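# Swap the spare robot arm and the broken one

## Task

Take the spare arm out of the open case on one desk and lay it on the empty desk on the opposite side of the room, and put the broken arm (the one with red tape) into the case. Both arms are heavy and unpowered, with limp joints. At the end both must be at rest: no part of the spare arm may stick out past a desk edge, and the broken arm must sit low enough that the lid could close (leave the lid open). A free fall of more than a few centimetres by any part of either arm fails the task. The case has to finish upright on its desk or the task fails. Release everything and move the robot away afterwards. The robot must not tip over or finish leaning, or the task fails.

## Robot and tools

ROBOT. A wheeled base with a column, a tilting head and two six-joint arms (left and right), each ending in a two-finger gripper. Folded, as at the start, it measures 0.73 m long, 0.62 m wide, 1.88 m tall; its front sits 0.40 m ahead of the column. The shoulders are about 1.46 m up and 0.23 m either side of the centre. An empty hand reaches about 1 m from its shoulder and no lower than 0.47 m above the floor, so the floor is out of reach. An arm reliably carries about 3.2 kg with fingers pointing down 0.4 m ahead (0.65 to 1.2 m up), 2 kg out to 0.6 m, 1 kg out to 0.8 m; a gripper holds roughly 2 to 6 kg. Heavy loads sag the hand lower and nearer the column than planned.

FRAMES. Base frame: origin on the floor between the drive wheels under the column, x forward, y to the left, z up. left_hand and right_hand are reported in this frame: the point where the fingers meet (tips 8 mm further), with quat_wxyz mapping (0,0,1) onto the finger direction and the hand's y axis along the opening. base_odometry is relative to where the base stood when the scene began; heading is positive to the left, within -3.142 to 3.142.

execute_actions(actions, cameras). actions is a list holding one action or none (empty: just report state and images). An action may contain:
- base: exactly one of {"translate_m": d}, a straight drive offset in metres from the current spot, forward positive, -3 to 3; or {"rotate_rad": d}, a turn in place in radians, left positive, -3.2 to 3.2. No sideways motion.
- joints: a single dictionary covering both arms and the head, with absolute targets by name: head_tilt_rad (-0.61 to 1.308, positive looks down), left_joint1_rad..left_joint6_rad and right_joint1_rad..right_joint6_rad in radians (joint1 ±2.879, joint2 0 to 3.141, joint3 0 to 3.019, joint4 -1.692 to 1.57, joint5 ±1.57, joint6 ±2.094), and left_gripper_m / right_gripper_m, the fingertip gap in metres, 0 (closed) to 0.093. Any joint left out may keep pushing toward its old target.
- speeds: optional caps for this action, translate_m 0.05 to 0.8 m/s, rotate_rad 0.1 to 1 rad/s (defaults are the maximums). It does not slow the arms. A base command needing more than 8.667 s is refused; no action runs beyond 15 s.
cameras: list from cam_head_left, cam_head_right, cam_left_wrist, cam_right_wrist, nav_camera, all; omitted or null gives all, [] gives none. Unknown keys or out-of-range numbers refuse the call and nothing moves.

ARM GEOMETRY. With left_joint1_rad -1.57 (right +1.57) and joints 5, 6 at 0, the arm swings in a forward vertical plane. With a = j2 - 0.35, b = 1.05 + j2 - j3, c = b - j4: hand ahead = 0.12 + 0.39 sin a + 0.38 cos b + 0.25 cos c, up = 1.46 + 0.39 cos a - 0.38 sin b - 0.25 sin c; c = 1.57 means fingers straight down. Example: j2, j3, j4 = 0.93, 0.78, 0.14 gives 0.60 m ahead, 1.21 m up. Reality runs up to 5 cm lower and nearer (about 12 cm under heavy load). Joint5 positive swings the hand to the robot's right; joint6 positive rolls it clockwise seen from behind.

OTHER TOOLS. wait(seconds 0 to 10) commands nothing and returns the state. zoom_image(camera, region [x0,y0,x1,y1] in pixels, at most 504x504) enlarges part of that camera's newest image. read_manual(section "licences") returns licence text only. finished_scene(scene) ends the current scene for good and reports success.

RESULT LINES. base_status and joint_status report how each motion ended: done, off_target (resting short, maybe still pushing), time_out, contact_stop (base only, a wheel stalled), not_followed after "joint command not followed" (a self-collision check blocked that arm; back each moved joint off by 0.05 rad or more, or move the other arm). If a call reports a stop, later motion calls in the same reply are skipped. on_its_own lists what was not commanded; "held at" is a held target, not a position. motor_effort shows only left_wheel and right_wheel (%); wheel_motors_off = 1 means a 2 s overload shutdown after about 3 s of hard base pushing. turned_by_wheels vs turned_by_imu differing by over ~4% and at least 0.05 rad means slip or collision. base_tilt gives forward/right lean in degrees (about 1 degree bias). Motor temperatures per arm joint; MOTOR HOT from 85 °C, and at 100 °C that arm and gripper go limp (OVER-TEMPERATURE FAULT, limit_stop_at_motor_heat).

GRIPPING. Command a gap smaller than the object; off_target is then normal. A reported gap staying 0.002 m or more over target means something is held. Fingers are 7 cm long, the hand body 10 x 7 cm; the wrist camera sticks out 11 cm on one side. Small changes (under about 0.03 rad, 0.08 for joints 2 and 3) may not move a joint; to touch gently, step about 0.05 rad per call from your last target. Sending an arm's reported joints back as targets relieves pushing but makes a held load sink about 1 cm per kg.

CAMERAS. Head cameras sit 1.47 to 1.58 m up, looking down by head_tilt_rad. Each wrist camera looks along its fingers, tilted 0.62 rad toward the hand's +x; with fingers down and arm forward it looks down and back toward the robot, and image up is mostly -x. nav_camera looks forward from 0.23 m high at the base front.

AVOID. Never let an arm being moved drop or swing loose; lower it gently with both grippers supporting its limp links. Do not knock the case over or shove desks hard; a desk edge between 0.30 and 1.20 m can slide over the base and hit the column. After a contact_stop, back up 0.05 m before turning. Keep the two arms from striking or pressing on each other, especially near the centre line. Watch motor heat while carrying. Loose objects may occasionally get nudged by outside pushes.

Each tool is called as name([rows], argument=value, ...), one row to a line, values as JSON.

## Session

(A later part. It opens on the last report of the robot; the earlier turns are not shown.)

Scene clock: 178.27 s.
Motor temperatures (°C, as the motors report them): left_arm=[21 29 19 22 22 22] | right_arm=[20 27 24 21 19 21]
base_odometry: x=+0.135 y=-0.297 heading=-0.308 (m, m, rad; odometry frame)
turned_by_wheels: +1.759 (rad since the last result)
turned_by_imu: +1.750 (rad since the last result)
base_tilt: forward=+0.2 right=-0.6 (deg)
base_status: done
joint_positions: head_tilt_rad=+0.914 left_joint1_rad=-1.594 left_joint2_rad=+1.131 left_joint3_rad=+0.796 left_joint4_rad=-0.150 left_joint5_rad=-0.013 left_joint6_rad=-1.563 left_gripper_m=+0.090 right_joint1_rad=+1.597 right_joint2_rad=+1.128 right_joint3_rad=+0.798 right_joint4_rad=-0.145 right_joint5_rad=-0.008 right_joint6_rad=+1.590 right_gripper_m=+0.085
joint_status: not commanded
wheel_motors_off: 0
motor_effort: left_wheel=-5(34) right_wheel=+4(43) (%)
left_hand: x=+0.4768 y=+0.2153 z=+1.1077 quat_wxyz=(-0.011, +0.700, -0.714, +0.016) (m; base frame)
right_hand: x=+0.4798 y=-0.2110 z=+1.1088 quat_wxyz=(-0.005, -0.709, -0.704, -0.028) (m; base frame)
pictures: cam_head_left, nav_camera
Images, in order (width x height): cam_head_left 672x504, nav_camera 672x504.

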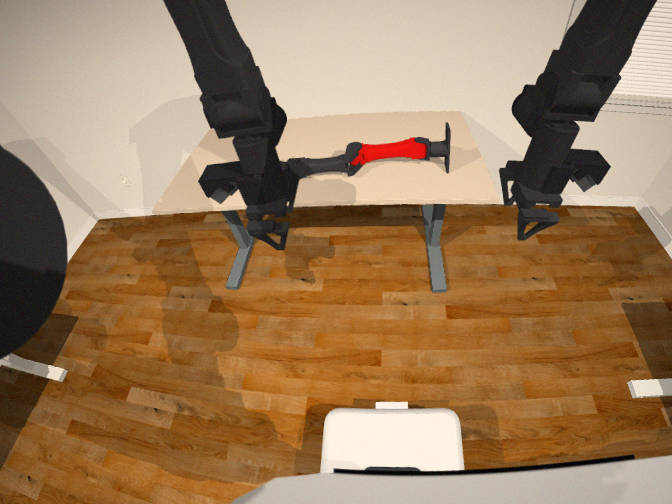

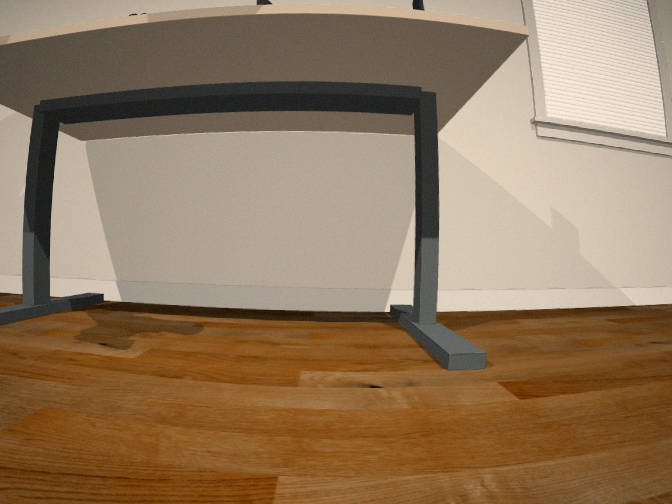

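execute_actions([
  {"base":{"rotate_rad":0.3}},
], cameras=[])

execute_actions([
  {"base":{"translate_m":0.45},"joints":{"head_tilt_rad":1.1}},
], cameras=[])

execute_actions([
  {"base":{"rotate_rad":-0.15}},
], cameras=["cam_head_left","nav_camera"])

Scene clock: 185.93 s.
Motor temperatures (°C, as the motors report them): left_arm=[21 29 19 22 22 22] | right_arm=[20 27 24 21 19 21]
base_odometry: x=+0.135 y=-0.297 heading=-0.009 (m, m, rad; odometry frame)
turned_by_wheels: +0.299 (rad since the last result)
turned_by_imu: +0.299 (rad since the last result)
base_tilt: forward=+0.2 right=-0.7 (deg)
base_status: done
joint_positions: head_tilt_rad=+0.914 left_joint1_rad=-1.594 left_joint2_rad=+1.131 left_joint3_rad=+0.796 left_joint4_rad=-0.150 left_joint5_rad=-0.013 left_joint6_rad=-1.563 left_gripper_m=+0.090 right_joint1_rad=+1.597 right_joint2_rad=+1.128 right_joint3_rad=+0.798 right_joint4_rad=-0.145 right_joint5_rad=-0.008 right_joint6_rad=+1.590 right_gripper_m=+0.085
joint_status: not commanded
wheel_motors_off: 0
motor_effort: left_wheel=-5(31) right_wheel=+5(29) (%)
left_hand: x=+0.4768 y=+0.2153 z=+1.1077 quat_wxyz=(-0.011, +0.700, -0.714, +0.016) (m; base frame)
right_hand: x=+0.4798 y=-0.2110 z=+1.1088 quat_wxyz=(-0.005, -0.709, -0.704, -0.028) (m; base frame)
pictures: none
No camera images: the call's "cameras" was empty. Leave "cameras" out to get every camera's image.

Scene clock: 188.23 s.
Motor temperatures (°C, as the motors report them): left_arm=[21 29 19 22 22 22] | right_arm=[20 27 24 21 19 21]
base_odometry: x=+0.585 y=-0.301 heading=-0.009 (m, m, rad; odometry frame)
turned_by_wheels: +0.000 (rad since the last result)
turned_by_imu: +0.001 (rad since the last result)
base_tilt: forward=+0.1 right=-0.6 (deg)
base_status: done
joint_positions: head_tilt_rad=+1.100 left_joint1_rad=-1.594 left_joint2_rad=+1.133 left_joint3_rad=+0.800 left_joint4_rad=-0.150 left_joint5_rad=-0.013 left_joint6_rad=-1.563 left_gripper_m=+0.090 right_joint1_rad=+1.597 right_joint2_rad=+1.129 right_joint3_rad=+0.801 right_joint4_rad=-0.145 right_joint5_rad=-0.008 right_joint6_rad=+1.590 right_gripper_m=+0.085
joint_status: all done
wheel_motors_off: 0
motor_effort: left_wheel=+0(45) right_wheel=+1(53) (%)
left_hand: x=+0.4787 y=+0.2153 z=+1.1072 quat_wxyz=(-0.012, +0.700, -0.714, +0.017) (m; base frame)
right_hand: x=+0.4815 y=-0.2109 z=+1.1087 quat_wxyz=(-0.006, -0.709, -0.704, -0.029) (m; base frame)
pictures: none
No camera images: the call's "cameras" was empty. Leave "cameras" out to get every camera's image.

Scene clock: 189.50 s.
Motor temperatures (°C, as the motors report them): left_arm=[21 28 19 22 22 22] | right_arm=[20 27 24 21 19 21]
base_odometry: x=+0.586 y=-0.301 heading=-0.158 (m, m, rad; odometry frame)
turned_by_wheels: -0.149 (rad since the last result)
turned_by_imu: -0.147 (rad since the last result)
base_tilt: forward=+0.2 right=-0.6 (deg)
base_status: done
joint_positions: head_tilt_rad=+1.100 left_joint1_rad=-1.594 left_joint2_rad=+1.133 left_joint3_rad=+0.800 left_joint4_rad=-0.150 left_joint5_rad=-0.013 left_joint6_rad=-1.563 left_gripper_m=+0.090 right_joint1_rad=+1.597 right_joint2_rad=+1.129 right_joint3_rad=+0.801 right_joint4_rad=-0.145 right_joint5_rad=-0.008 right_joint6_rad=+1.590 right_gripper_m=+0.085
joint_status: not commanded
wheel_motors_off: 0
motor_effort: left_wheel=+1(35) right_wheel=+0(42) (%)
left_hand: x=+0.4787 y=+0.2153 z=+1.1072 quat_wxyz=(-0.012, +0.700, -0.714, +0.017) (m; base frame)
right_hand: x=+0.4815 y=-0.2109 z=+1.1087 quat_wxyz=(-0.006, -0.709, -0.704, -0.029) (m; base frame)
pictures: cam_head_left, nav_camera
Images, in order (width x height): cam_head_left 672x504, nav_camera 672x504.

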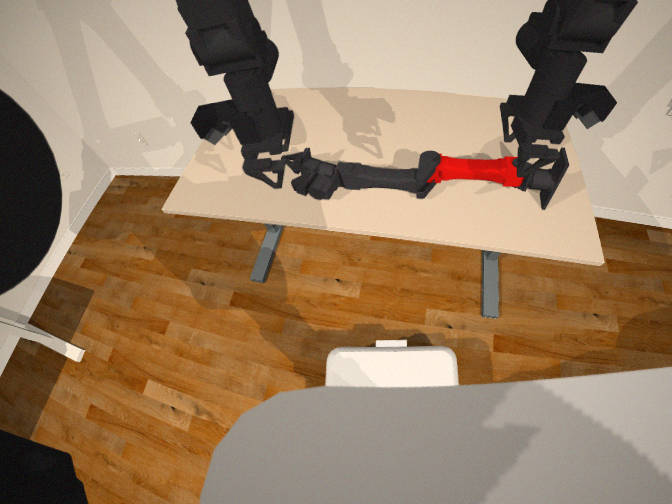

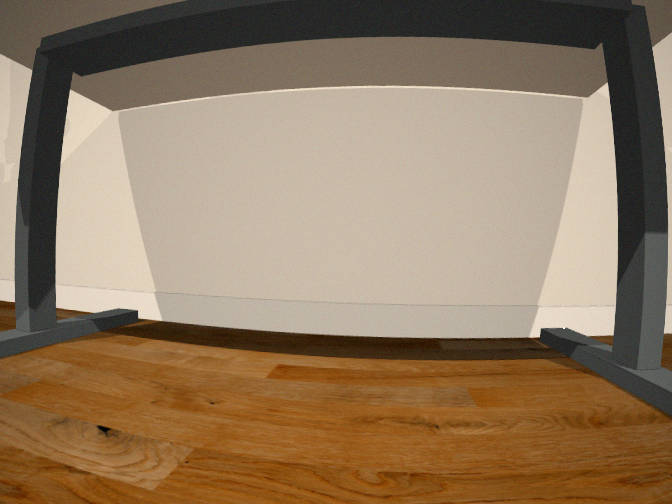

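execute_actions([
  {"base":{"rotate_rad":0.04}},
], cameras=[])

execute_actions([
  {"base":{"translate_m":0.3},"speeds":{"translate_m":0.2},"joints":{"left_joint1_rad":-1.8,"right_joint1_rad":1.52}},
], cameras=[])

execute_actions([
  {"joints":{"left_joint2_rad":1.87,"left_joint3_rad":1.32,"left_joint4_rad":0.04,"right_joint2_rad":1.87,"right_joint3_rad":1.32,"right_joint4_rad":0.06,"left_gripper_m":0.093,"right_gripper_m":0.093}},
])

Scene clock: 200.83 s.
Motor temperatures (°C, as the motors report them): left_arm=[21 28 19 22 22 21] | right_arm=[20 27 24 21 19 21]
base_odometry: x=+0.585 y=-0.301 heading=-0.119 (m, m, rad; odometry frame)
turned_by_wheels: +0.039 (rad since the last result)
turned_by_imu: +0.040 (rad since the last result)
base_tilt: forward=+0.2 right=-0.6 (deg)
base_status: done
joint_positions: head_tilt_rad=+1.100 left_joint1_rad=-1.594 left_joint2_rad=+1.133 left_joint3_rad=+0.799 left_joint4_rad=-0.150 left_joint5_rad=-0.013 left_joint6_rad=-1.563 left_gripper_m=+0.090 right_joint1_rad=+1.597 right_joint2_rad=+1.129 right_joint3_rad=+0.801 right_joint4_rad=-0.145 right_joint5_rad=-0.008 right_joint6_rad=+1.590 right_gripper_m=+0.085
joint_status: not commanded
wheel_motors_off: 0
motor_effort: left_wheel=+0(13) right_wheel=+1(34) (%)
left_hand: x=+0.4779 y=+0.2153 z=+1.1071 quat_wxyz=(-0.012, +0.700, -0.714, +0.017) (m; base frame)
right_hand: x=+0.4815 y=-0.2108 z=+1.1087 quat_wxyz=(-0.006, -0.709, -0.704, -0.029) (m; base frame)
pictures: none
No camera images: the call's "cameras" was empty. Leave "cameras" out to get every camera's image.

Scene clock: 203.23 s.
Motor temperatures (°C, as the motors report them): left_arm=[21 28 19 22 22 21] | right_arm=[20 27 24 21 19 21]
base_odometry: x=+0.883 y=-0.337 heading=-0.120 (m, m, rad; odometry frame)
turned_by_wheels: -0.001 (rad since the last result)
turned_by_imu: -0.001 (rad since the last result)
base_tilt: forward=+0.1 right=-0.6 (deg)
base_status: done
joint_positions: head_tilt_rad=+1.100 left_joint1_rad=-1.811 left_joint2_rad=+1.134 left_joint3_rad=+0.798 left_joint4_rad=-0.150 left_joint5_rad=-0.012 left_joint6_rad=-1.563 left_gripper_m=+0.090 right_joint1_rad=+1.514 right_joint2_rad=+1.130 right_joint3_rad=+0.799 right_joint4_rad=-0.145 right_joint5_rad=-0.009 right_joint6_rad=+1.590 right_gripper_m=+0.085
joint_status: all done
wheel_motors_off: 0
motor_effort: left_wheel=-1(49) right_wheel=+2(61) (%)
left_hand: x=+0.4703 y=+0.1073 z=+1.1188 quat_wxyz=(+0.056, +0.659, -0.746, +0.084) (m; base frame)
right_hand: x=+0.4797 y=-0.2522 z=+1.1088 quat_wxyz=(-0.031, -0.723, -0.690, -0.003) (m; base frame)
pictures: none
No camera images: the call's "cameras" was empty. Leave "cameras" out to get every camera's image.

Scene clock: 204.90 s.
Motor temperatures (°C, as the motors report them): left_arm=[21 28 19 22 22 21] | right_arm=[20 27 24 21 19 21]
base_odometry: x=+0.883 y=-0.337 heading=-0.120 (m, m, rad; odometry frame)
turned_by_wheels: +0.000 (rad since the last result)
turned_by_imu: +0.001 (rad since the last result)
base_tilt: forward=+0.1 right=-0.7 (deg)
base_status: not commanded
joint_positions: head_tilt_rad=+1.100 left_joint1_rad=-1.811 left_joint2_rad=+1.879 left_joint3_rad=+1.320 left_joint4_rad=+0.039 left_joint5_rad=-0.012 left_joint6_rad=-1.563 left_gripper_m=+0.093 right_joint1_rad=+1.514 right_joint2_rad=+1.891 right_joint3_rad=+1.317 right_joint4_rad=+0.056 right_joint5_rad=-0.009 right_joint6_rad=+1.589 right_gripper_m=+0.093
joint_status: all done
wheel_motors_off: 0
motor_effort: left_wheel=-2(4) right_wheel=+2(3) (%)
left_hand: x=+0.4851 y=+0.0509 z=+0.8613 quat_wxyz=(+0.067, +0.657, -0.747, +0.071) (m; base frame)
right_hand: x=+0.4897 y=-0.2656 z=+0.8397 quat_wxyz=(-0.016, -0.723, -0.690, +0.012) (m; base frame)
pictures: cam_head_left, cam_head_right, cam_left_wrist, cam_right_wrist, nav_camera
Images, in order (width x height): cam_head_left 672x504, cam_head_right 672x504, cam_left_wrist 672x504, cam_right_wrist 672x504, nav_camera 672x504.

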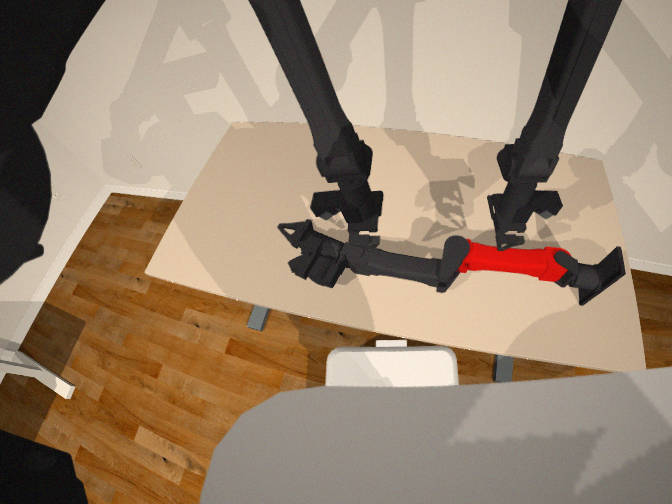

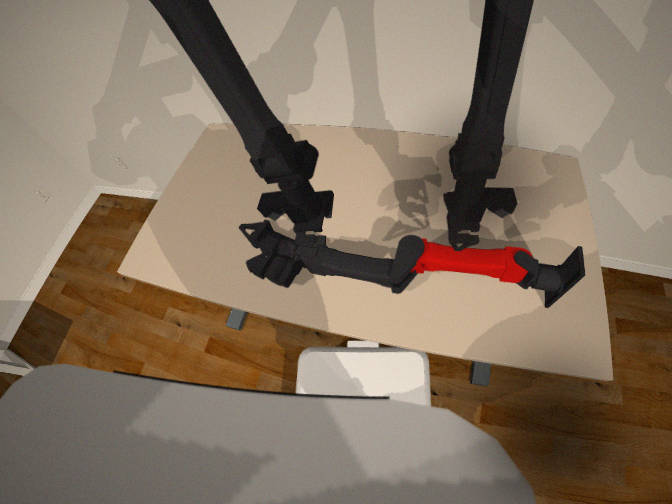

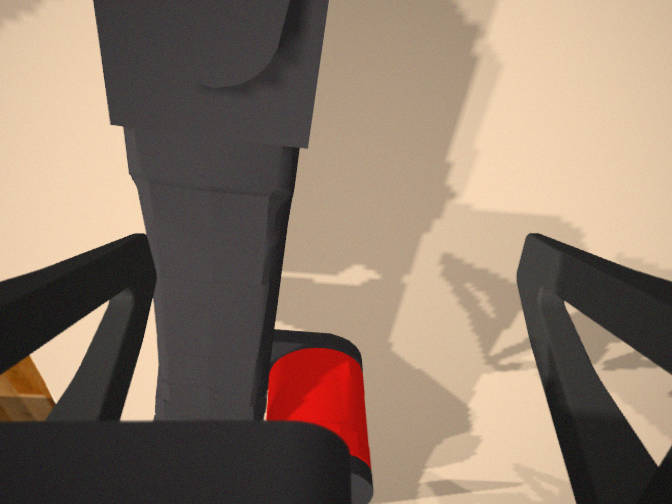

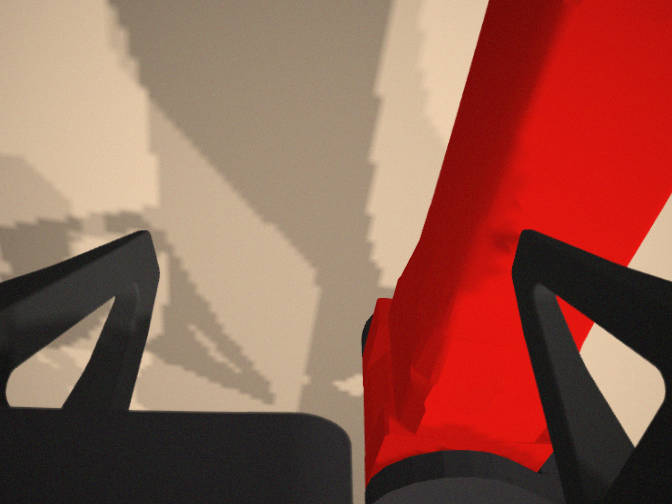

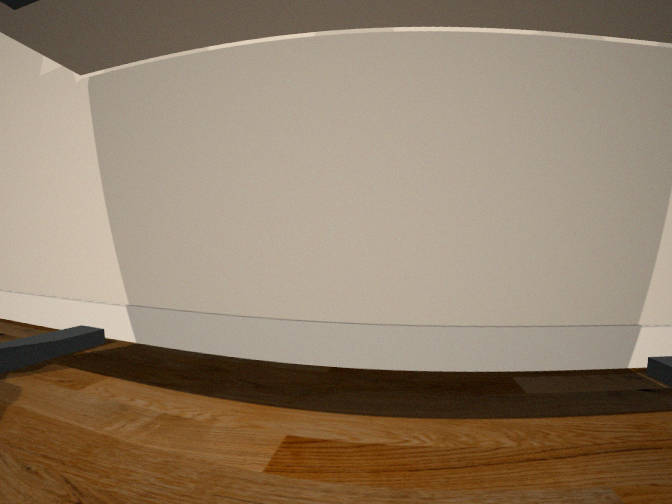

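execute_actions([
  {"base":{"translate_m":-0.04},"joints":{"left_joint2_rad":1.8,"right_joint2_rad":1.78}},
], cameras=[])

execute_actions([
  {"base":{"rotate_rad":-0.12},"speeds":{"rotate_rad":0.2},"joints":{"left_joint1_rad":-1.71,"right_joint1_rad":1.53,"left_joint6_rad":-1.62,"right_joint6_rad":1.55}},
], cameras=[])

execute_actions([
  {"joints":{"left_joint2_rad":1.89,"right_joint2_rad":1.87}},
], cameras=["cam_head_left","cam_left_wrist","cam_right_wrist"])

Scene clock: 212.83 s.
Motor temperatures (°C, as the motors report them): left_arm=[21 29 19 22 22 21] | right_arm=[20 27 24 21 19 21]
base_odometry: x=+0.844 y=-0.332 heading=-0.120 (m, m, rad; odometry frame)
turned_by_wheels: +0.000 (rad since the last result)
turned_by_imu: +0.002 (rad since the last result)
base_tilt: forward=+0.3 right=-0.6 (deg)
base_status: done
joint_positions: head_tilt_rad=+1.100 left_joint1_rad=-1.811 left_joint2_rad=+1.798 left_joint3_rad=+1.318 left_joint4_rad=+0.039 left_joint5_rad=-0.012 left_joint6_rad=-1.563 left_gripper_m=+0.093 right_joint1_rad=+1.514 right_joint2_rad=+1.777 right_joint3_rad=+1.321 right_joint4_rad=+0.056 right_joint5_rad=-0.009 right_joint6_rad=+1.589 right_gripper_m=+0.093
joint_status: all done
wheel_motors_off: 0
motor_effort: left_wheel=+1(41) right_wheel=+0(30) (%)
left_hand: x=+0.5330 y=+0.0518 z=+0.8933 quat_wxyz=(+0.041, +0.660, -0.744, +0.100) (m; base frame)
right_hand: x=+0.5604 y=-0.2654 z=+0.8858 quat_wxyz=(-0.058, -0.721, -0.690, -0.029) (m; base frame)
pictures: none
No camera images: the call's "cameras" was empty. Leave "cameras" out to get every camera's image.

Scene clock: 214.07 s.
Motor temperatures (°C, as the motors report them): left_arm=[21 29 19 22 22 21] | right_arm=[20 27 24 21 19 21]
base_odometry: x=+0.844 y=-0.332 heading=-0.238 (m, m, rad; odometry frame)
turned_by_wheels: -0.119 (rad since the last result)
turned_by_imu: -0.117 (rad since the last result)
base_tilt: forward=+0.2 right=-0.6 (deg)
base_status: done
joint_positions: head_tilt_rad=+1.100 left_joint1_rad=-1.706 left_joint2_rad=+1.798 left_joint3_rad=+1.318 left_joint4_rad=+0.039 left_joint5_rad=-0.012 left_joint6_rad=-1.607 left_gripper_m=+0.093 right_joint1_rad=+1.529 right_joint2_rad=+1.777 right_joint3_rad=+1.321 right_joint4_rad=+0.056 right_joint5_rad=-0.009 right_joint6_rad=+1.561 right_gripper_m=+0.093
joint_status: all done
wheel_motors_off: 0
motor_effort: left_wheel=+1(32) right_wheel=+0(36) (%)
left_hand: x=+0.5401 y=+0.1275 z=+0.8810 quat_wxyz=(+0.010, +0.696, -0.715, +0.067) (m; base frame)
right_hand: x=+0.5607 y=-0.2547 z=+0.8853 quat_wxyz=(-0.054, -0.709, -0.703, -0.033) (m; base frame)
pictures: none
No camera images: the call's "cameras" was empty. Leave "cameras" out to get every camera's image.

Scene clock: 215.00 s.
Motor temperatures (°C, as the motors report them): left_arm=[21 29 19 22 22 21] | right_arm=[20 27 24 21 19 21]
base_odometry: x=+0.844 y=-0.332 heading=-0.238 (m, m, rad; odometry frame)
turned_by_wheels: +0.000 (rad since the last result)
turned_by_imu: +0.000 (rad since the last result)
base_tilt: forward=+0.2 right=-0.6 (deg)
base_status: not commanded
joint_positions: head_tilt_rad=+1.100 left_joint1_rad=-1.706 left_joint2_rad=+1.898 left_joint3_rad=+1.318 left_joint4_rad=+0.039 left_joint5_rad=-0.012 left_joint6_rad=-1.607 left_gripper_m=+0.093 right_joint1_rad=+1.529 right_joint2_rad=+1.870 right_joint3_rad=+1.317 right_joint4_rad=+0.056 right_joint5_rad=-0.009 right_joint6_rad=+1.561 right_gripper_m=+0.093
joint_status: all done
wheel_motors_off: 0
motor_effort: left_wheel=+3(4) right_wheel=-1(2) (%)
left_hand: x=+0.4795 y=+0.1271 z=+0.8421 quat_wxyz=(+0.043, +0.695, -0.717, +0.030) (m; base frame)
right_hand: x=+0.5037 y=-0.2549 z=+0.8473 quat_wxyz=(-0.020, -0.711, -0.703, +0.000) (m; base frame)
pictures: cam_head_left, cam_left_wrist, cam_right_wrist
Images, in order (width x height): cam_head_left 672x504, cam_left_wrist 672x504, cam_right_wrist 672x504.

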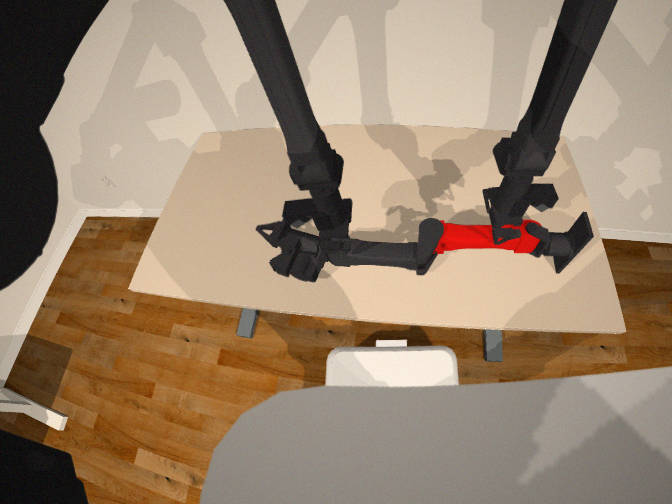

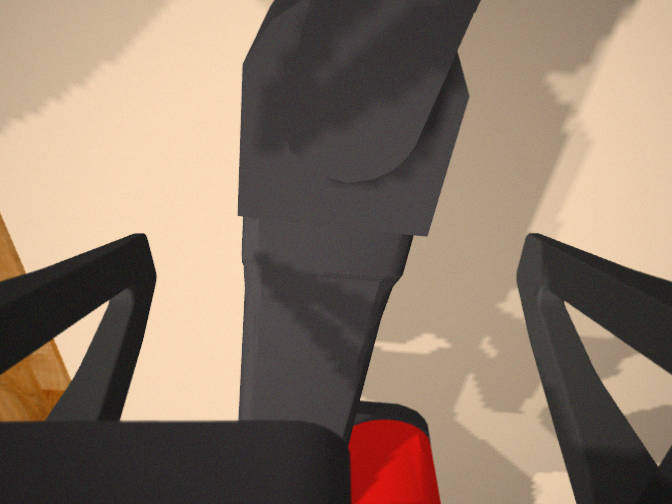

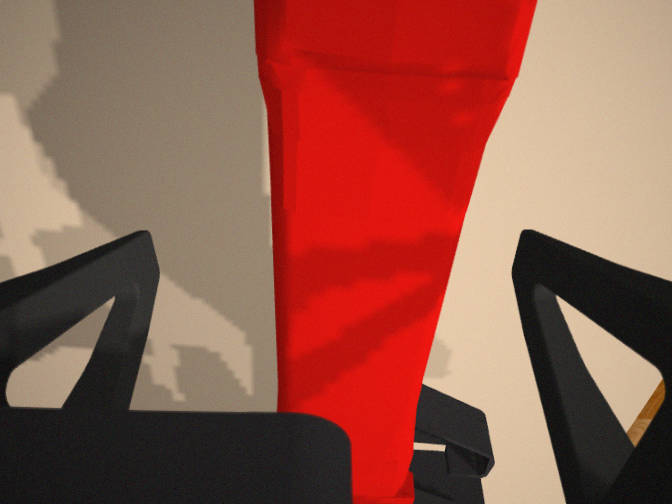

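execute_actions([
  {"joints":{"left_joint1_rad":-1.74,"right_joint1_rad":1.55,"left_joint2_rad":1.99,"left_joint3_rad":1.4,"left_joint4_rad":0.06,"right_joint2_rad":1.97,"right_joint3_rad":1.4,"right_joint4_rad":0.07,"left_joint6_rad":-1.68}},
], cameras=[])

execute_actions([
  {"joints":{"left_joint2_rad":2.08,"left_joint3_rad":1.49,"left_joint4_rad":0.07,"right_joint2_rad":2.06,"right_joint3_rad":1.49,"right_joint4_rad":0.08}},
], cameras=["cam_head_left","cam_left_wrist","cam_right_wrist"])

Scene clock: 220.60 s.
Motor temperatures (°C, as the motors report them): left_arm=[21 29 19 22 22 21] | right_arm=[20 27 24 21 19 21]
base_odometry: x=+0.844 y=-0.332 heading=-0.238 (m, m, rad; odometry frame)
turned_by_wheels: +0.000 (rad since the last result)
turned_by_imu: +0.002 (rad since the last result)
base_tilt: forward=+0.2 right=-0.6 (deg)
base_status: not commanded
joint_positions: head_tilt_rad=+1.100 left_joint1_rad=-1.729 left_joint2_rad=+1.957 left_joint3_rad=+1.408 left_joint4_rad=+0.055 left_joint5_rad=-0.015 left_joint6_rad=-1.666 left_gripper_m=+0.093 right_joint1_rad=+1.540 right_joint2_rad=+1.965 right_joint3_rad=+1.398 right_joint4_rad=+0.055 right_joint5_rad=-0.008 right_joint6_rad=+1.560 right_gripper_m=+0.093
joint_status: all done
wheel_motors_off: 0
motor_effort: left_wheel=+5(5) right_wheel=-2(4) (%)
left_hand: x=+0.5007 y=+0.1058 z=+0.8211 quat_wxyz=(+0.036, +0.712, -0.699, +0.052) (m; base frame)
right_hand: x=+0.4946 y=-0.2473 z=+0.8107 quat_wxyz=(-0.011, -0.709, -0.706, +0.002) (m; base frame)
pictures: none
No camera images: the call's "cameras" was empty. Leave "cameras" out to get every camera's image.

Scene clock: 221.43 s.
Motor temperatures (°C, as the motors report them): left_arm=[21 29 19 22 22 21] | right_arm=[20 27 24 21 19 21]
base_odometry: x=+0.844 y=-0.332 heading=-0.238 (m, m, rad; odometry frame)
turned_by_wheels: +0.000 (rad since the last result)
turned_by_imu: +0.000 (rad since the last result)
base_tilt: forward=+0.2 right=-0.7 (deg)
base_status: not commanded
joint_positions: head_tilt_rad=+1.100 left_joint1_rad=-1.729 left_joint2_rad=+1.963 left_joint3_rad=+1.426 left_joint4_rad=+0.026 left_joint5_rad=-0.015 left_joint6_rad=-1.666 left_gripper_m=+0.093 right_joint1_rad=+1.540 right_joint2_rad=+2.051 right_joint3_rad=+1.489 right_joint4_rad=+0.066 right_joint5_rad=-0.008 right_joint6_rad=+1.560 right_gripper_m=+0.093
joint_status: all done
wheel_motors_off: 0
motor_effort: left_wheel=+9(9) right_wheel=-3(3) (%)
left_hand: x=+0.5016 y=+0.1055 z=+0.8189 quat_wxyz=(+0.041, +0.712, -0.700, +0.046) (m; base frame)
right_hand: x=+0.4970 y=-0.2482 z=+0.7777 quat_wxyz=(-0.016, -0.708, -0.706, -0.003) (m; base frame)
pictures: cam_head_left, cam_left_wrist, cam_right_wrist
Images, in order (width x height): cam_head_left 672x504, cam_left_wrist 672x504, cam_right_wrist 672x504.

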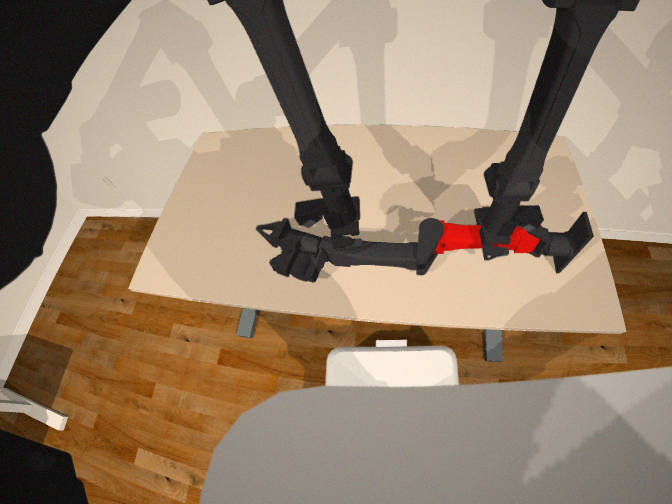

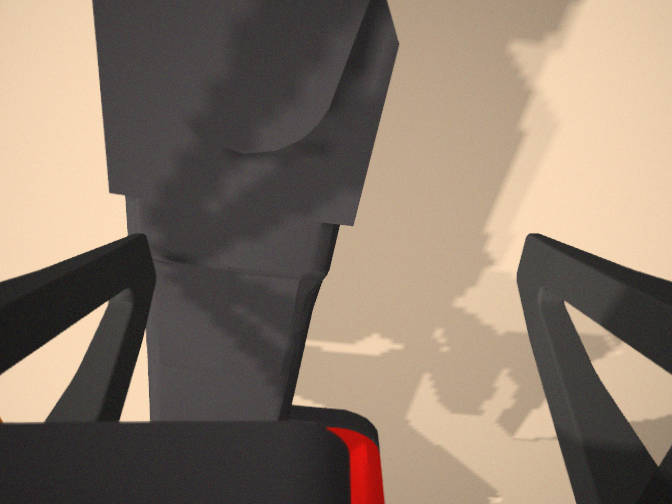

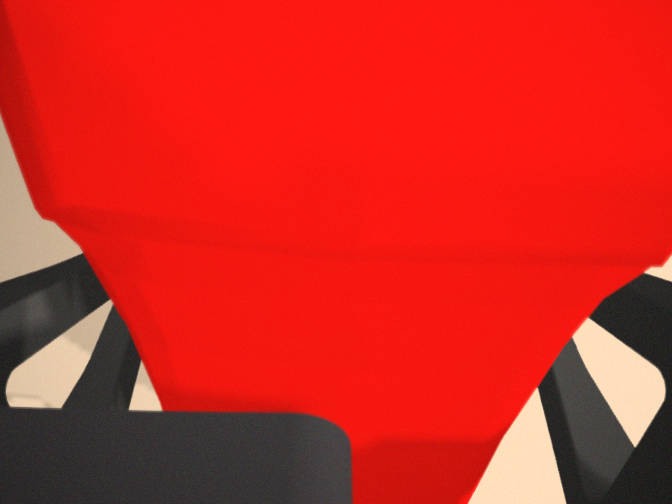

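The left finger landed on the link; raising it and shifting toward the robot.

execute_actions([
  {"joints":{"left_joint2_rad":1.88,"left_joint3_rad":1.32,"left_joint4_rad":0.03}},
], cameras=[])

execute_actions([
  {"joints":{"left_joint1_rad":-1.76,"left_joint2_rad":1.92,"left_joint3_rad":1.29,"left_joint4_rad":0.07,"left_joint6_rad":-1.64}},
], cameras=[])

execute_actions([
  {"joints":{"left_joint2_rad":2.01,"left_joint3_rad":1.36,"left_joint4_rad":0.09}},
], cameras=["cam_left_wrist"])

Scene clock: 229.77 s.
Motor temperatures (°C, as the motors report them): left_arm=[21 28 19 22 22 21] | right_arm=[20 27 24 21 18 21]
base_odometry: x=+0.844 y=-0.332 heading=-0.238 (m, m, rad; odometry frame)
turned_by_wheels: +0.000 (rad since the last result)
turned_by_imu: +0.002 (rad since the last result)
base_tilt: forward=+0.0 right=-0.7 (deg)
base_status: not commanded
joint_positions: head_tilt_rad=+1.100 left_joint1_rad=-1.729 left_joint2_rad=+1.890 left_joint3_rad=+1.319 left_joint4_rad=+0.025 left_joint5_rad=-0.015 left_joint6_rad=-1.666 left_gripper_m=+0.093 right_joint1_rad=+1.540 right_joint2_rad=+2.051 right_joint3_rad=+1.489 right_joint4_rad=+0.066 right_joint5_rad=-0.008 right_joint6_rad=+1.560 right_gripper_m=+0.093
joint_status: all done
wheel_motors_off: 0
motor_effort: left_wheel=+6(9) right_wheel=-2(3) (%)
left_hand: x=+0.4809 y=+0.1110 z=+0.8471 quat_wxyz=(+0.052, +0.711, -0.701, +0.033) (m; base frame)
right_hand: x=+0.4970 y=-0.2482 z=+0.7777 quat_wxyz=(-0.016, -0.708, -0.706, -0.003) (m; base frame)
pictures: none
No camera images: the call's "cameras" was empty. Leave "cameras" out to get every camera's image.

Scene clock: 230.47 s.
Motor temperatures (°C, as the motors report them): left_arm=[21 28 19 22 22 21] | right_arm=[20 27 24 21 18 21]
base_odometry: x=+0.844 y=-0.332 heading=-0.238 (m, m, rad; odometry frame)
turned_by_wheels: +0.000 (rad since the last result)
turned_by_imu: +0.000 (rad since the last result)
base_tilt: forward=+0.2 right=-0.7 (deg)
base_status: not commanded
joint_positions: head_tilt_rad=+1.100 left_joint1_rad=-1.751 left_joint2_rad=+1.910 left_joint3_rad=+1.293 left_joint4_rad=+0.063 left_joint5_rad=-0.015 left_joint6_rad=-1.646 left_gripper_m=+0.093 right_joint1_rad=+1.540 right_joint2_rad=+2.051 right_joint3_rad=+1.489 right_joint4_rad=+0.066 right_joint5_rad=-0.008 right_joint6_rad=+1.560 right_gripper_m=+0.093
joint_status: all done
wheel_motors_off: 0
motor_effort: left_wheel=+6(7) right_wheel=-2(3) (%)
left_hand: x=+0.4599 y=+0.0957 z=+0.8429 quat_wxyz=(+0.061, +0.699, -0.711, +0.037) (m; base frame)
right_hand: x=+0.4970 y=-0.2482 z=+0.7777 quat_wxyz=(-0.016, -0.708, -0.706, -0.003) (m; base frame)
pictures: none
No camera images: the call's "cameras" was empty. Leave "cameras" out to get every camera's image.

Scene clock: 231.27 s.
Motor temperatures (°C, as the motors report them): left_arm=[21 28 19 22 22 21] | right_arm=[20 27 24 21 18 21]
base_odometry: x=+0.844 y=-0.332 heading=-0.238 (m, m, rad; odometry frame)
turned_by_wheels: +0.000 (rad since the last result)
turned_by_imu: +0.000 (rad since the last result)
base_tilt: forward=+0.1 right=-0.6 (deg)
base_status: not commanded
joint_positions: head_tilt_rad=+1.100 left_joint1_rad=-1.751 left_joint2_rad=+2.001 left_joint3_rad=+1.366 left_joint4_rad=+0.092 left_joint5_rad=-0.015 left_joint6_rad=-1.646 left_gripper_m=+0.093 right_joint1_rad=+1.540 right_joint2_rad=+2.051 right_joint3_rad=+1.489 right_joint4_rad=+0.066 right_joint5_rad=-0.008 right_joint6_rad=+1.560 right_gripper_m=+0.093
joint_status: all done
wheel_motors_off: 0
motor_effort: left_wheel=+6(7) right_wheel=-2(3) (%)
left_hand: x=+0.4544 y=+0.0908 z=+0.8090 quat_wxyz=(+0.058, +0.700, -0.711, +0.041) (m; base frame)
right_hand: x=+0.4970 y=-0.2482 z=+0.7777 quat_wxyz=(-0.016, -0.708, -0.706, -0.003) (m; base frame)
pictures: cam_left_wrist
Images, in order (width x height): cam_left_wrist 672x504.

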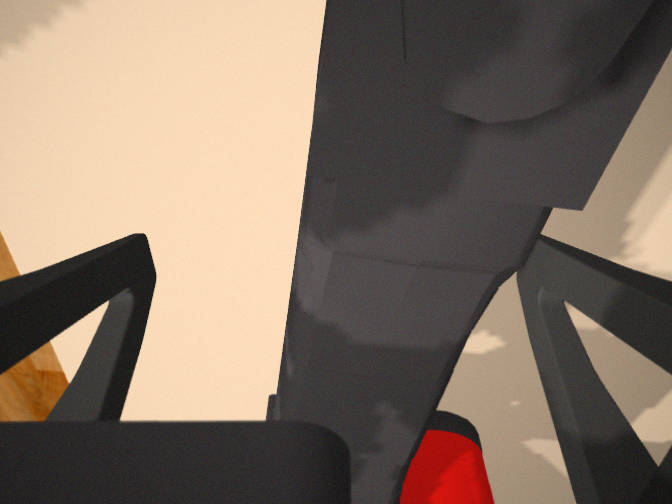

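execute_actions([
  {"joints":{"left_joint2_rad":1.99,"left_joint3_rad":1.4,"left_joint4_rad":0.07}},
], cameras=[])

execute_actions([
  {"joints":{"left_joint2_rad":2.09,"left_joint3_rad":1.48,"left_joint4_rad":0.09}},
], cameras=["cam_left_wrist"])

Scene clock: 235.37 s.
Motor temperatures (°C, as the motors report them): left_arm=[21 28 19 22 22 21] | right_arm=[20 27 24 21 18 21]
base_odometry: x=+0.844 y=-0.332 heading=-0.238 (m, m, rad; odometry frame)
turned_by_wheels: +0.000 (rad since the last result)
turned_by_imu: +0.001 (rad since the last result)
base_tilt: forward=+0.2 right=-0.7 (deg)
base_status: not commanded
joint_positions: head_tilt_rad=+1.100 left_joint1_rad=-1.751 left_joint2_rad=+1.998 left_joint3_rad=+1.403 left_joint4_rad=+0.075 left_joint5_rad=-0.015 left_joint6_rad=-1.646 left_gripper_m=+0.093 right_joint1_rad=+1.540 right_joint2_rad=+2.051 right_joint3_rad=+1.489 right_joint4_rad=+0.066 right_joint5_rad=-0.008 right_joint6_rad=+1.560 right_gripper_m=+0.093
joint_status: all done
wheel_motors_off: 0
motor_effort: left_wheel=+6(7) right_wheel=-2(2) (%)
left_hand: x=+0.4747 y=+0.0889 z=+0.8087 quat_wxyz=(+0.051, +0.700, -0.710, +0.049) (m; base frame)
right_hand: x=+0.4970 y=-0.2482 z=+0.7777 quat_wxyz=(-0.016, -0.708, -0.706, -0.003) (m; base frame)
pictures: none
No camera images: the call's "cameras" was empty. Leave "cameras" out to get every camera's image.

Scene clock: 236.30 s.
Motor temperatures (°C, as the motors report them): left_arm=[21 28 19 22 22 21] | right_arm=[20 27 24 21 18 21]
base_odometry: x=+0.844 y=-0.332 heading=-0.238 (m, m, rad; odometry frame)
turned_by_wheels: +0.000 (rad since the last result)
turned_by_imu: +0.000 (rad since the last result)
base_tilt: forward=+0.2 right=-0.5 (deg)
base_status: not commanded
joint_positions: head_tilt_rad=+1.100 left_joint1_rad=-1.751 left_joint2_rad=+2.090 left_joint3_rad=+1.478 left_joint4_rad=+0.083 left_joint5_rad=-0.015 left_joint6_rad=-1.645 left_gripper_m=+0.093 right_joint1_rad=+1.540 right_joint2_rad=+2.051 right_joint3_rad=+1.489 right_joint4_rad=+0.066 right_joint5_rad=-0.008 right_joint6_rad=+1.560 right_gripper_m=+0.093
joint_status: all done
wheel_motors_off: 0
motor_effort: left_wheel=+6(6) right_wheel=-2(3) (%)
left_hand: x=+0.4614 y=+0.0847 z=+0.7744 quat_wxyz=(+0.053, +0.700, -0.711, +0.046) (m; base frame)
right_hand: x=+0.4970 y=-0.2482 z=+0.7777 quat_wxyz=(-0.016, -0.708, -0.706, -0.003) (m; base frame)
pictures: cam_left_wrist
Images, in order (width x height): cam_left_wrist 672x504.

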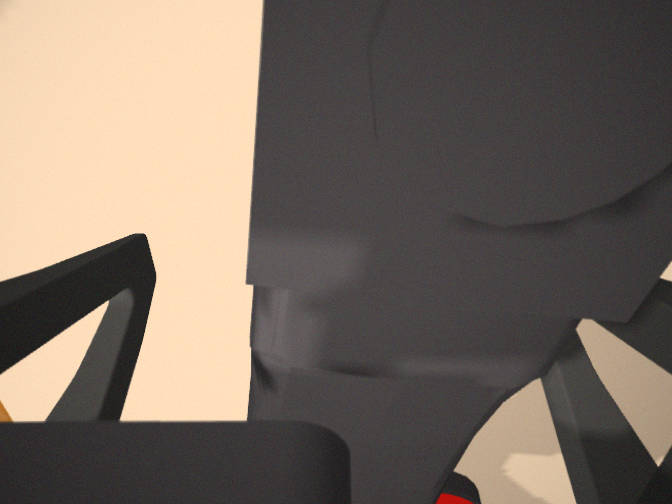

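execute_actions([
  {"joints":{"left_joint1_rad":-1.79,"left_joint3_rad":1.53,"left_joint2_rad":2.11,"left_joint6_rad":-1.62}},
], cameras=["cam_left_wrist"])

execute_actions([
  {"joints":{"left_gripper_m":0,"right_gripper_m":0}},
], cameras=["cam_left_wrist","cam_right_wrist"])

Scene clock: 240.30 s.
Motor temperatures (°C, as the motors report them): left_arm=[21 28 19 22 22 21] | right_arm=[20 27 24 21 18 21]
base_odometry: x=+0.844 y=-0.332 heading=-0.238 (m, m, rad; odometry frame)
turned_by_wheels: +0.000 (rad since the last result)
turned_by_imu: +0.001 (rad since the last result)
base_tilt: forward=+0.2 right=-0.7 (deg)
base_status: not commanded
joint_positions: head_tilt_rad=+1.100 left_joint1_rad=-1.782 left_joint2_rad=+2.103 left_joint3_rad=+1.532 left_joint4_rad=+0.084 left_joint5_rad=-0.015 left_joint6_rad=-1.630 left_gripper_m=+0.093 right_joint1_rad=+1.540 right_joint2_rad=+2.051 right_joint3_rad=+1.489 right_joint4_rad=+0.066 right_joint5_rad=-0.008 right_joint6_rad=+1.560 right_gripper_m=+0.093
joint_status: all done
wheel_motors_off: 0
motor_effort: left_wheel=+6(7) right_wheel=-2(2) (%)
left_hand: x=+0.4844 y=+0.0573 z=+0.7730 quat_wxyz=(+0.049, +0.689, -0.719, +0.072) (m; base frame)
right_hand: x=+0.4970 y=-0.2482 z=+0.7777 quat_wxyz=(-0.016, -0.708, -0.706, -0.003) (m; base frame)
pictures: cam_left_wrist
Images, in order (width x height): cam_left_wrist 672x504.

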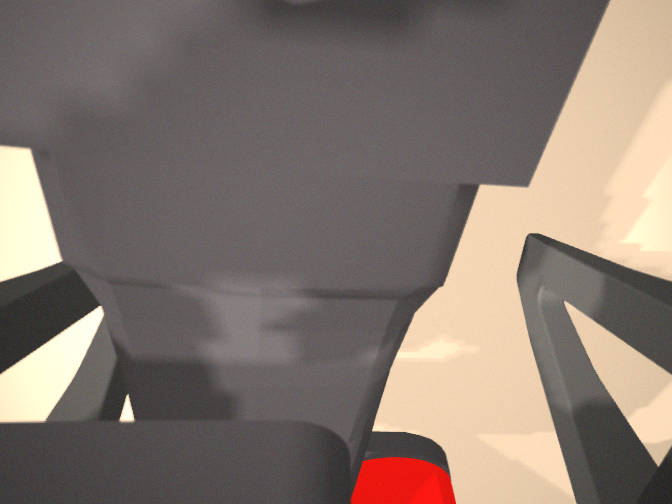

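Scene clock: 241.00 s.
Motor temperatures (°C, as the motors report them): left_arm=[21 28 19 22 22 21] | right_arm=[20 27 24 21 18 21]
base_odometry: x=+0.844 y=-0.332 heading=-0.238 (m, m, rad; odometry frame)
turned_by_wheels: +0.000 (rad since the last result)
turned_by_imu: +0.000 (rad since the last result)
base_tilt: forward=+0.2 right=-0.5 (deg)
base_status: not commanded
joint_positions: head_tilt_rad=+1.100 left_joint1_rad=-1.782 left_joint2_rad=+2.110 left_joint3_rad=+1.514 left_joint4_rad=+0.080 left_joint5_rad=-0.011 left_joint6_rad=-1.612 left_gripper_m=+0.056 right_joint1_rad=+1.540 right_joint2_rad=+2.051 right_joint3_rad=+1.489 right_joint4_rad=+0.067 right_joint5_rad=-0.008 right_joint6_rad=+1.581 right_gripper_m=+0.053
joint_status: left_gripper_m off_target (ended at +0.056, target +0.000); right_gripper_m off_target (ended at +0.053, target +0.000)
wheel_motors_off: 0
motor_effort: left_wheel=+6(7) right_wheel=-2(2) (%)
left_hand: x=+0.4675 y=+0.0577 z=+0.7709 quat_wxyz=(+0.059, +0.682, -0.727, +0.063) (m; base frame)
right_hand: x=+0.4973 y=-0.2482 z=+0.7777 quat_wxyz=(-0.016, -0.716, -0.698, -0.004) (m; base frame)
pictures: cam_left_wrist, cam_right_wrist
Images, in order (width x height): cam_left_wrist 672x504, cam_right_wrist 672x504.

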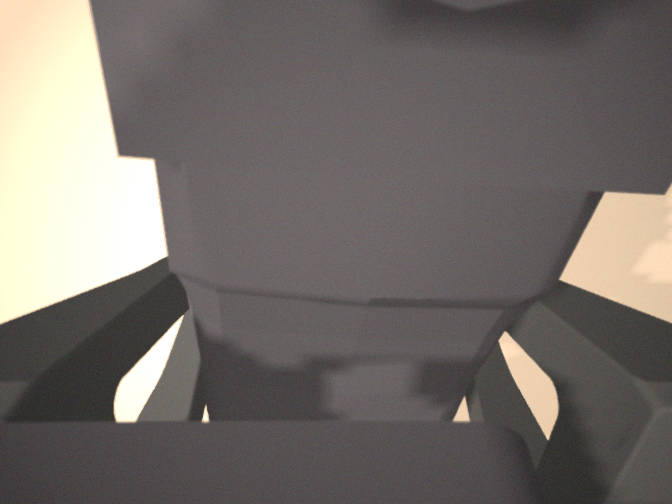

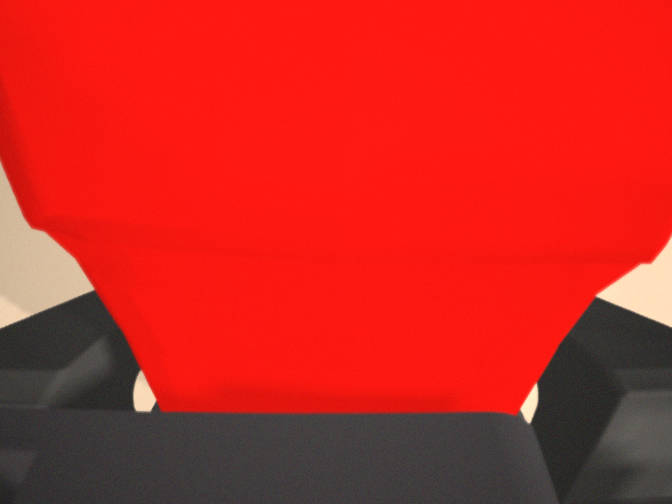

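execute_actions([
  {"joints":{"left_joint1_rad":-1.8,"left_joint2_rad":1.92,"left_joint3_rad":1.42,"left_joint4_rad":0.07,"right_joint2_rad":1.9,"right_joint3_rad":1.42,"right_joint4_rad":0.06}},
], cameras=[])

execute_actions([
  {"joints":{"left_joint1_rad":-1.82,"left_joint2_rad":1.78,"left_joint3_rad":1.33,"left_joint4_rad":0.04,"right_joint2_rad":1.77,"right_joint3_rad":1.34,"right_joint4_rad":0.03}},
], cameras=[])

execute_actions([
  {"joints":{"left_joint1_rad":-1.84,"left_joint2_rad":1.64,"left_joint3_rad":1.23,"left_joint4_rad":-0.04,"right_joint2_rad":1.64,"right_joint3_rad":1.25,"right_joint4_rad":-0.04}},
], cameras=["cam_head_left"])

Scene clock: 248.37 s.
Motor temperatures (°C, as the motors report them): left_arm=[21 29 19 22 22 21] | right_arm=[20 28 24 21 18 21]
base_odometry: x=+0.844 y=-0.332 heading=-0.238 (m, m, rad; odometry frame)
turned_by_wheels: +0.000 (rad since the last result)
turned_by_imu: +0.002 (rad since the last result)
base_tilt: forward=+0.2 right=-0.6 (deg)
base_status: not commanded
joint_positions: head_tilt_rad=+1.100 left_joint1_rad=-1.780 left_joint2_rad=+2.051 left_joint3_rad=+1.418 left_joint4_rad=+0.065 left_joint5_rad=-0.026 left_joint6_rad=-1.611 left_gripper_m=+0.055 right_joint1_rad=+1.553 right_joint2_rad=+2.025 right_joint3_rad=+1.433 right_joint4_rad=+0.067 right_joint5_rad=-0.014 right_joint6_rad=+1.572 right_gripper_m=+0.053
joint_status: all done
wheel_motors_off: 0
motor_effort: left_wheel=+6(7) right_wheel=-2(3) (%)
left_hand: x=+0.4447 y=+0.0687 z=+0.7935 quat_wxyz=(+0.070, +0.680, -0.729, +0.038) (m; base frame)
right_hand: x=+0.4797 y=-0.2372 z=+0.7878 quat_wxyz=(+0.000, -0.711, -0.703, +0.001) (m; base frame)
pictures: none
No camera images: the call's "cameras" was empty. Leave "cameras" out to get every camera's image.

Scene clock: 249.57 s.
Motor temperatures (°C, as the motors report them): left_arm=[21 29 19 22 22 21] | right_arm=[20 28 24 21 18 21]
base_odometry: x=+0.844 y=-0.332 heading=-0.238 (m, m, rad; odometry frame)
turned_by_wheels: +0.000 (rad since the last result)
turned_by_imu: +0.000 (rad since the last result)
base_tilt: forward=+0.1 right=-0.5 (deg)
base_status: not commanded
joint_positions: head_tilt_rad=+1.100 left_joint1_rad=-1.781 left_joint2_rad=+1.910 left_joint3_rad=+1.336 left_joint4_rad=+0.041 left_joint5_rad=-0.025 left_joint6_rad=-1.603 left_gripper_m=+0.055 right_joint1_rad=+1.559 right_joint2_rad=+1.878 right_joint3_rad=+1.352 right_joint4_rad=+0.037 right_joint5_rad=-0.010 right_joint6_rad=+1.569 right_gripper_m=+0.053
joint_status: all done
wheel_motors_off: 0
motor_effort: left_wheel=+6(8) right_wheel=-2(3) (%)
left_hand: x=+0.4793 y=+0.0735 z=+0.8450 quat_wxyz=(+0.059, +0.678, -0.731, +0.051) (m; base frame)
right_hand: x=+0.5154 y=-0.2327 z=+0.8434 quat_wxyz=(-0.012, -0.708, -0.706, -0.012) (m; base frame)
pictures: none
No camera images: the call's "cameras" was empty. Leave "cameras" out to get every camera's image.

Scene clock: 251.50 s.
Motor temperatures (°C, as the motors report them): left_arm=[21 29 19 22 22 21] | right_arm=[20 28 24 21 18 21]
base_odometry: x=+0.844 y=-0.332 heading=-0.238 (m, m, rad; odometry frame)
turned_by_wheels: +0.000 (rad since the last result)
turned_by_imu: +0.001 (rad since the last result)
base_tilt: forward=+0.2 right=-0.7 (deg)
base_status: not commanded
joint_positions: head_tilt_rad=+1.100 left_joint1_rad=-1.795 left_joint2_rad=+1.782 left_joint3_rad=+1.234 left_joint4_rad=-0.041 left_joint5_rad=-0.028 left_joint6_rad=-1.611 left_gripper_m=+0.055 right_joint1_rad=+1.559 right_joint2_rad=+1.766 right_joint3_rad=+1.261 right_joint4_rad=-0.034 right_joint5_rad=-0.010 right_joint6_rad=+1.572 right_gripper_m=+0.053
joint_status: left_joint1_rad time_out (moved -0.014 of -0.059); left_joint2_rad time_out (moved -0.129 of -0.270); the others done
wheel_motors_off: 0
on_its_own: left_joint1_rad reads -1.795 and still pushes toward -1.840 since a time_out; left_joint2_rad reads +1.782 and still pushes toward +1.640 since a time_out
motor_effort: left_wheel=+7(8) right_wheel=-2(3) (%)
left_hand: x=+0.4719 y=+0.0743 z=+0.8952 quat_wxyz=(+0.080, +0.676, -0.732, +0.034) (m; base frame)
right_hand: x=+0.5076 y=-0.2322 z=+0.8864 quat_wxyz=(+0.005, -0.710, -0.704, +0.006) (m; base frame)
pictures: cam_head_left
Images, in order (width x height): cam_head_left 672x504.

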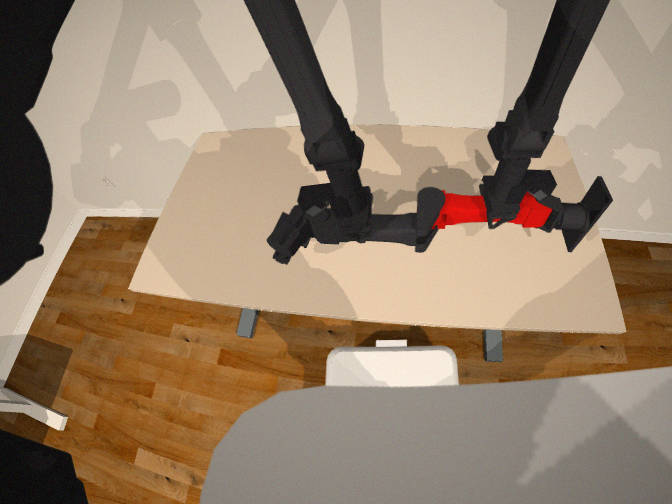

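execute_actions([
  {"joints":{"left_joint1_rad":-1.84,"left_joint2_rad":1.35,"left_joint3_rad":1.02,"left_joint4_rad":-0.12,"right_joint1_rad":1.57,"right_joint2_rad":1.35,"right_joint3_rad":1.03,"right_joint4_rad":-0.12}},
], cameras=[])

execute_actions([
  {"joints":{"left_joint1_rad":-1.86,"left_joint2_rad":0.93,"left_joint3_rad":0.78,"left_joint4_rad":-0.27,"right_joint1_rad":1.59,"right_joint2_rad":0.93,"right_joint3_rad":0.79,"right_joint4_rad":-0.27}},
], cameras=["cam_head_left"])

Scene clock: 259.03 s.
Motor temperatures (°C, as the motors report them): left_arm=[21 30 19 22 22 21] | right_arm=[20 30 24 21 18 21]
base_odometry: x=+0.844 y=-0.332 heading=-0.238 (m, m, rad; odometry frame)
turned_by_wheels: +0.000 (rad since the last result)
turned_by_imu: +0.002 (rad since the last result)
base_tilt: forward=+0.2 right=-0.7 (deg)
base_status: not commanded
joint_positions: head_tilt_rad=+1.100 left_joint1_rad=-1.811 left_joint2_rad=+1.486 left_joint3_rad=+1.004 left_joint4_rad=-0.119 left_joint5_rad=-0.027 left_joint6_rad=-1.601 left_gripper_m=+0.054 right_joint1_rad=+1.575 right_joint2_rad=+1.463 right_joint3_rad=+1.027 right_joint4_rad=-0.116 right_joint5_rad=-0.006 right_joint6_rad=+1.591 right_gripper_m=+0.053
joint_status: all done
wheel_motors_off: 0
motor_effort: left_wheel=+6(10) right_wheel=-3(3) (%)
left_hand: x=+0.4627 y=+0.0868 z=+1.0042 quat_wxyz=(+0.089, +0.668, -0.738, +0.035) (m; base frame)
right_hand: x=+0.4959 y=-0.2215 z=+0.9987 quat_wxyz=(+0.014, -0.713, -0.701, +0.007) (m; base frame)
pictures: none
No camera images: the call's "cameras" was empty. Leave "cameras" out to get every camera's image.

Scene clock: 260.53 s.
Motor temperatures (°C, as the motors report them): left_arm=[21 31 19 22 22 21] | right_arm=[20 30 24 21 18 21]
base_odometry: x=+0.844 y=-0.332 heading=-0.238 (m, m, rad; odometry frame)
turned_by_wheels: +0.000 (rad since the last result)
turned_by_imu: +0.001 (rad since the last result)
base_tilt: forward=+0.1 right=-0.6 (deg)
base_status: not commanded
joint_positions: head_tilt_rad=+1.100 left_joint1_rad=-1.853 left_joint2_rad=+1.044 left_joint3_rad=+0.739 left_joint4_rad=-0.269 left_joint5_rad=-0.022 left_joint6_rad=-1.594 left_gripper_m=+0.054 right_joint1_rad=+1.600 right_joint2_rad=+1.036 right_joint3_rad=+0.770 right_joint4_rad=-0.270 right_joint5_rad=-0.009 right_joint6_rad=+1.613 right_gripper_m=+0.053
joint_status: all done
wheel_motors_off: 0
motor_effort: left_wheel=+5(12) right_wheel=-2(4) (%)
left_hand: x=+0.4331 y=+0.0998 z=+1.1477 quat_wxyz=(+0.095, +0.657, -0.745, +0.059) (m; base frame)
right_hand: x=+0.4628 y=-0.2101 z=+1.1381 quat_wxyz=(+0.017, -0.717, -0.697, -0.008) (m; base frame)
pictures: cam_head_left
Images, in order (width x height): cam_head_left 672x504.

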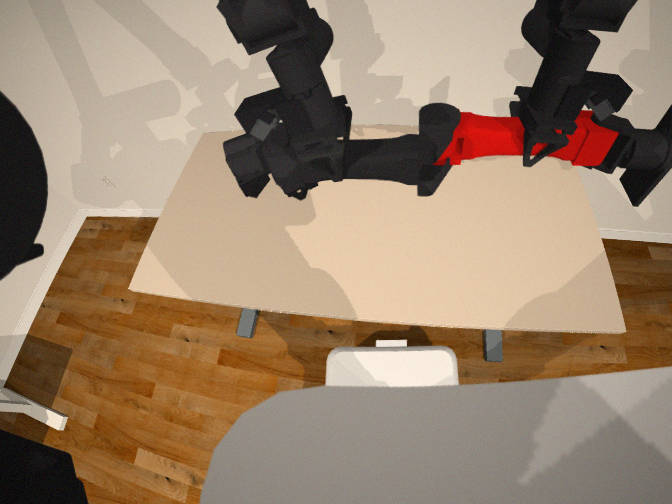

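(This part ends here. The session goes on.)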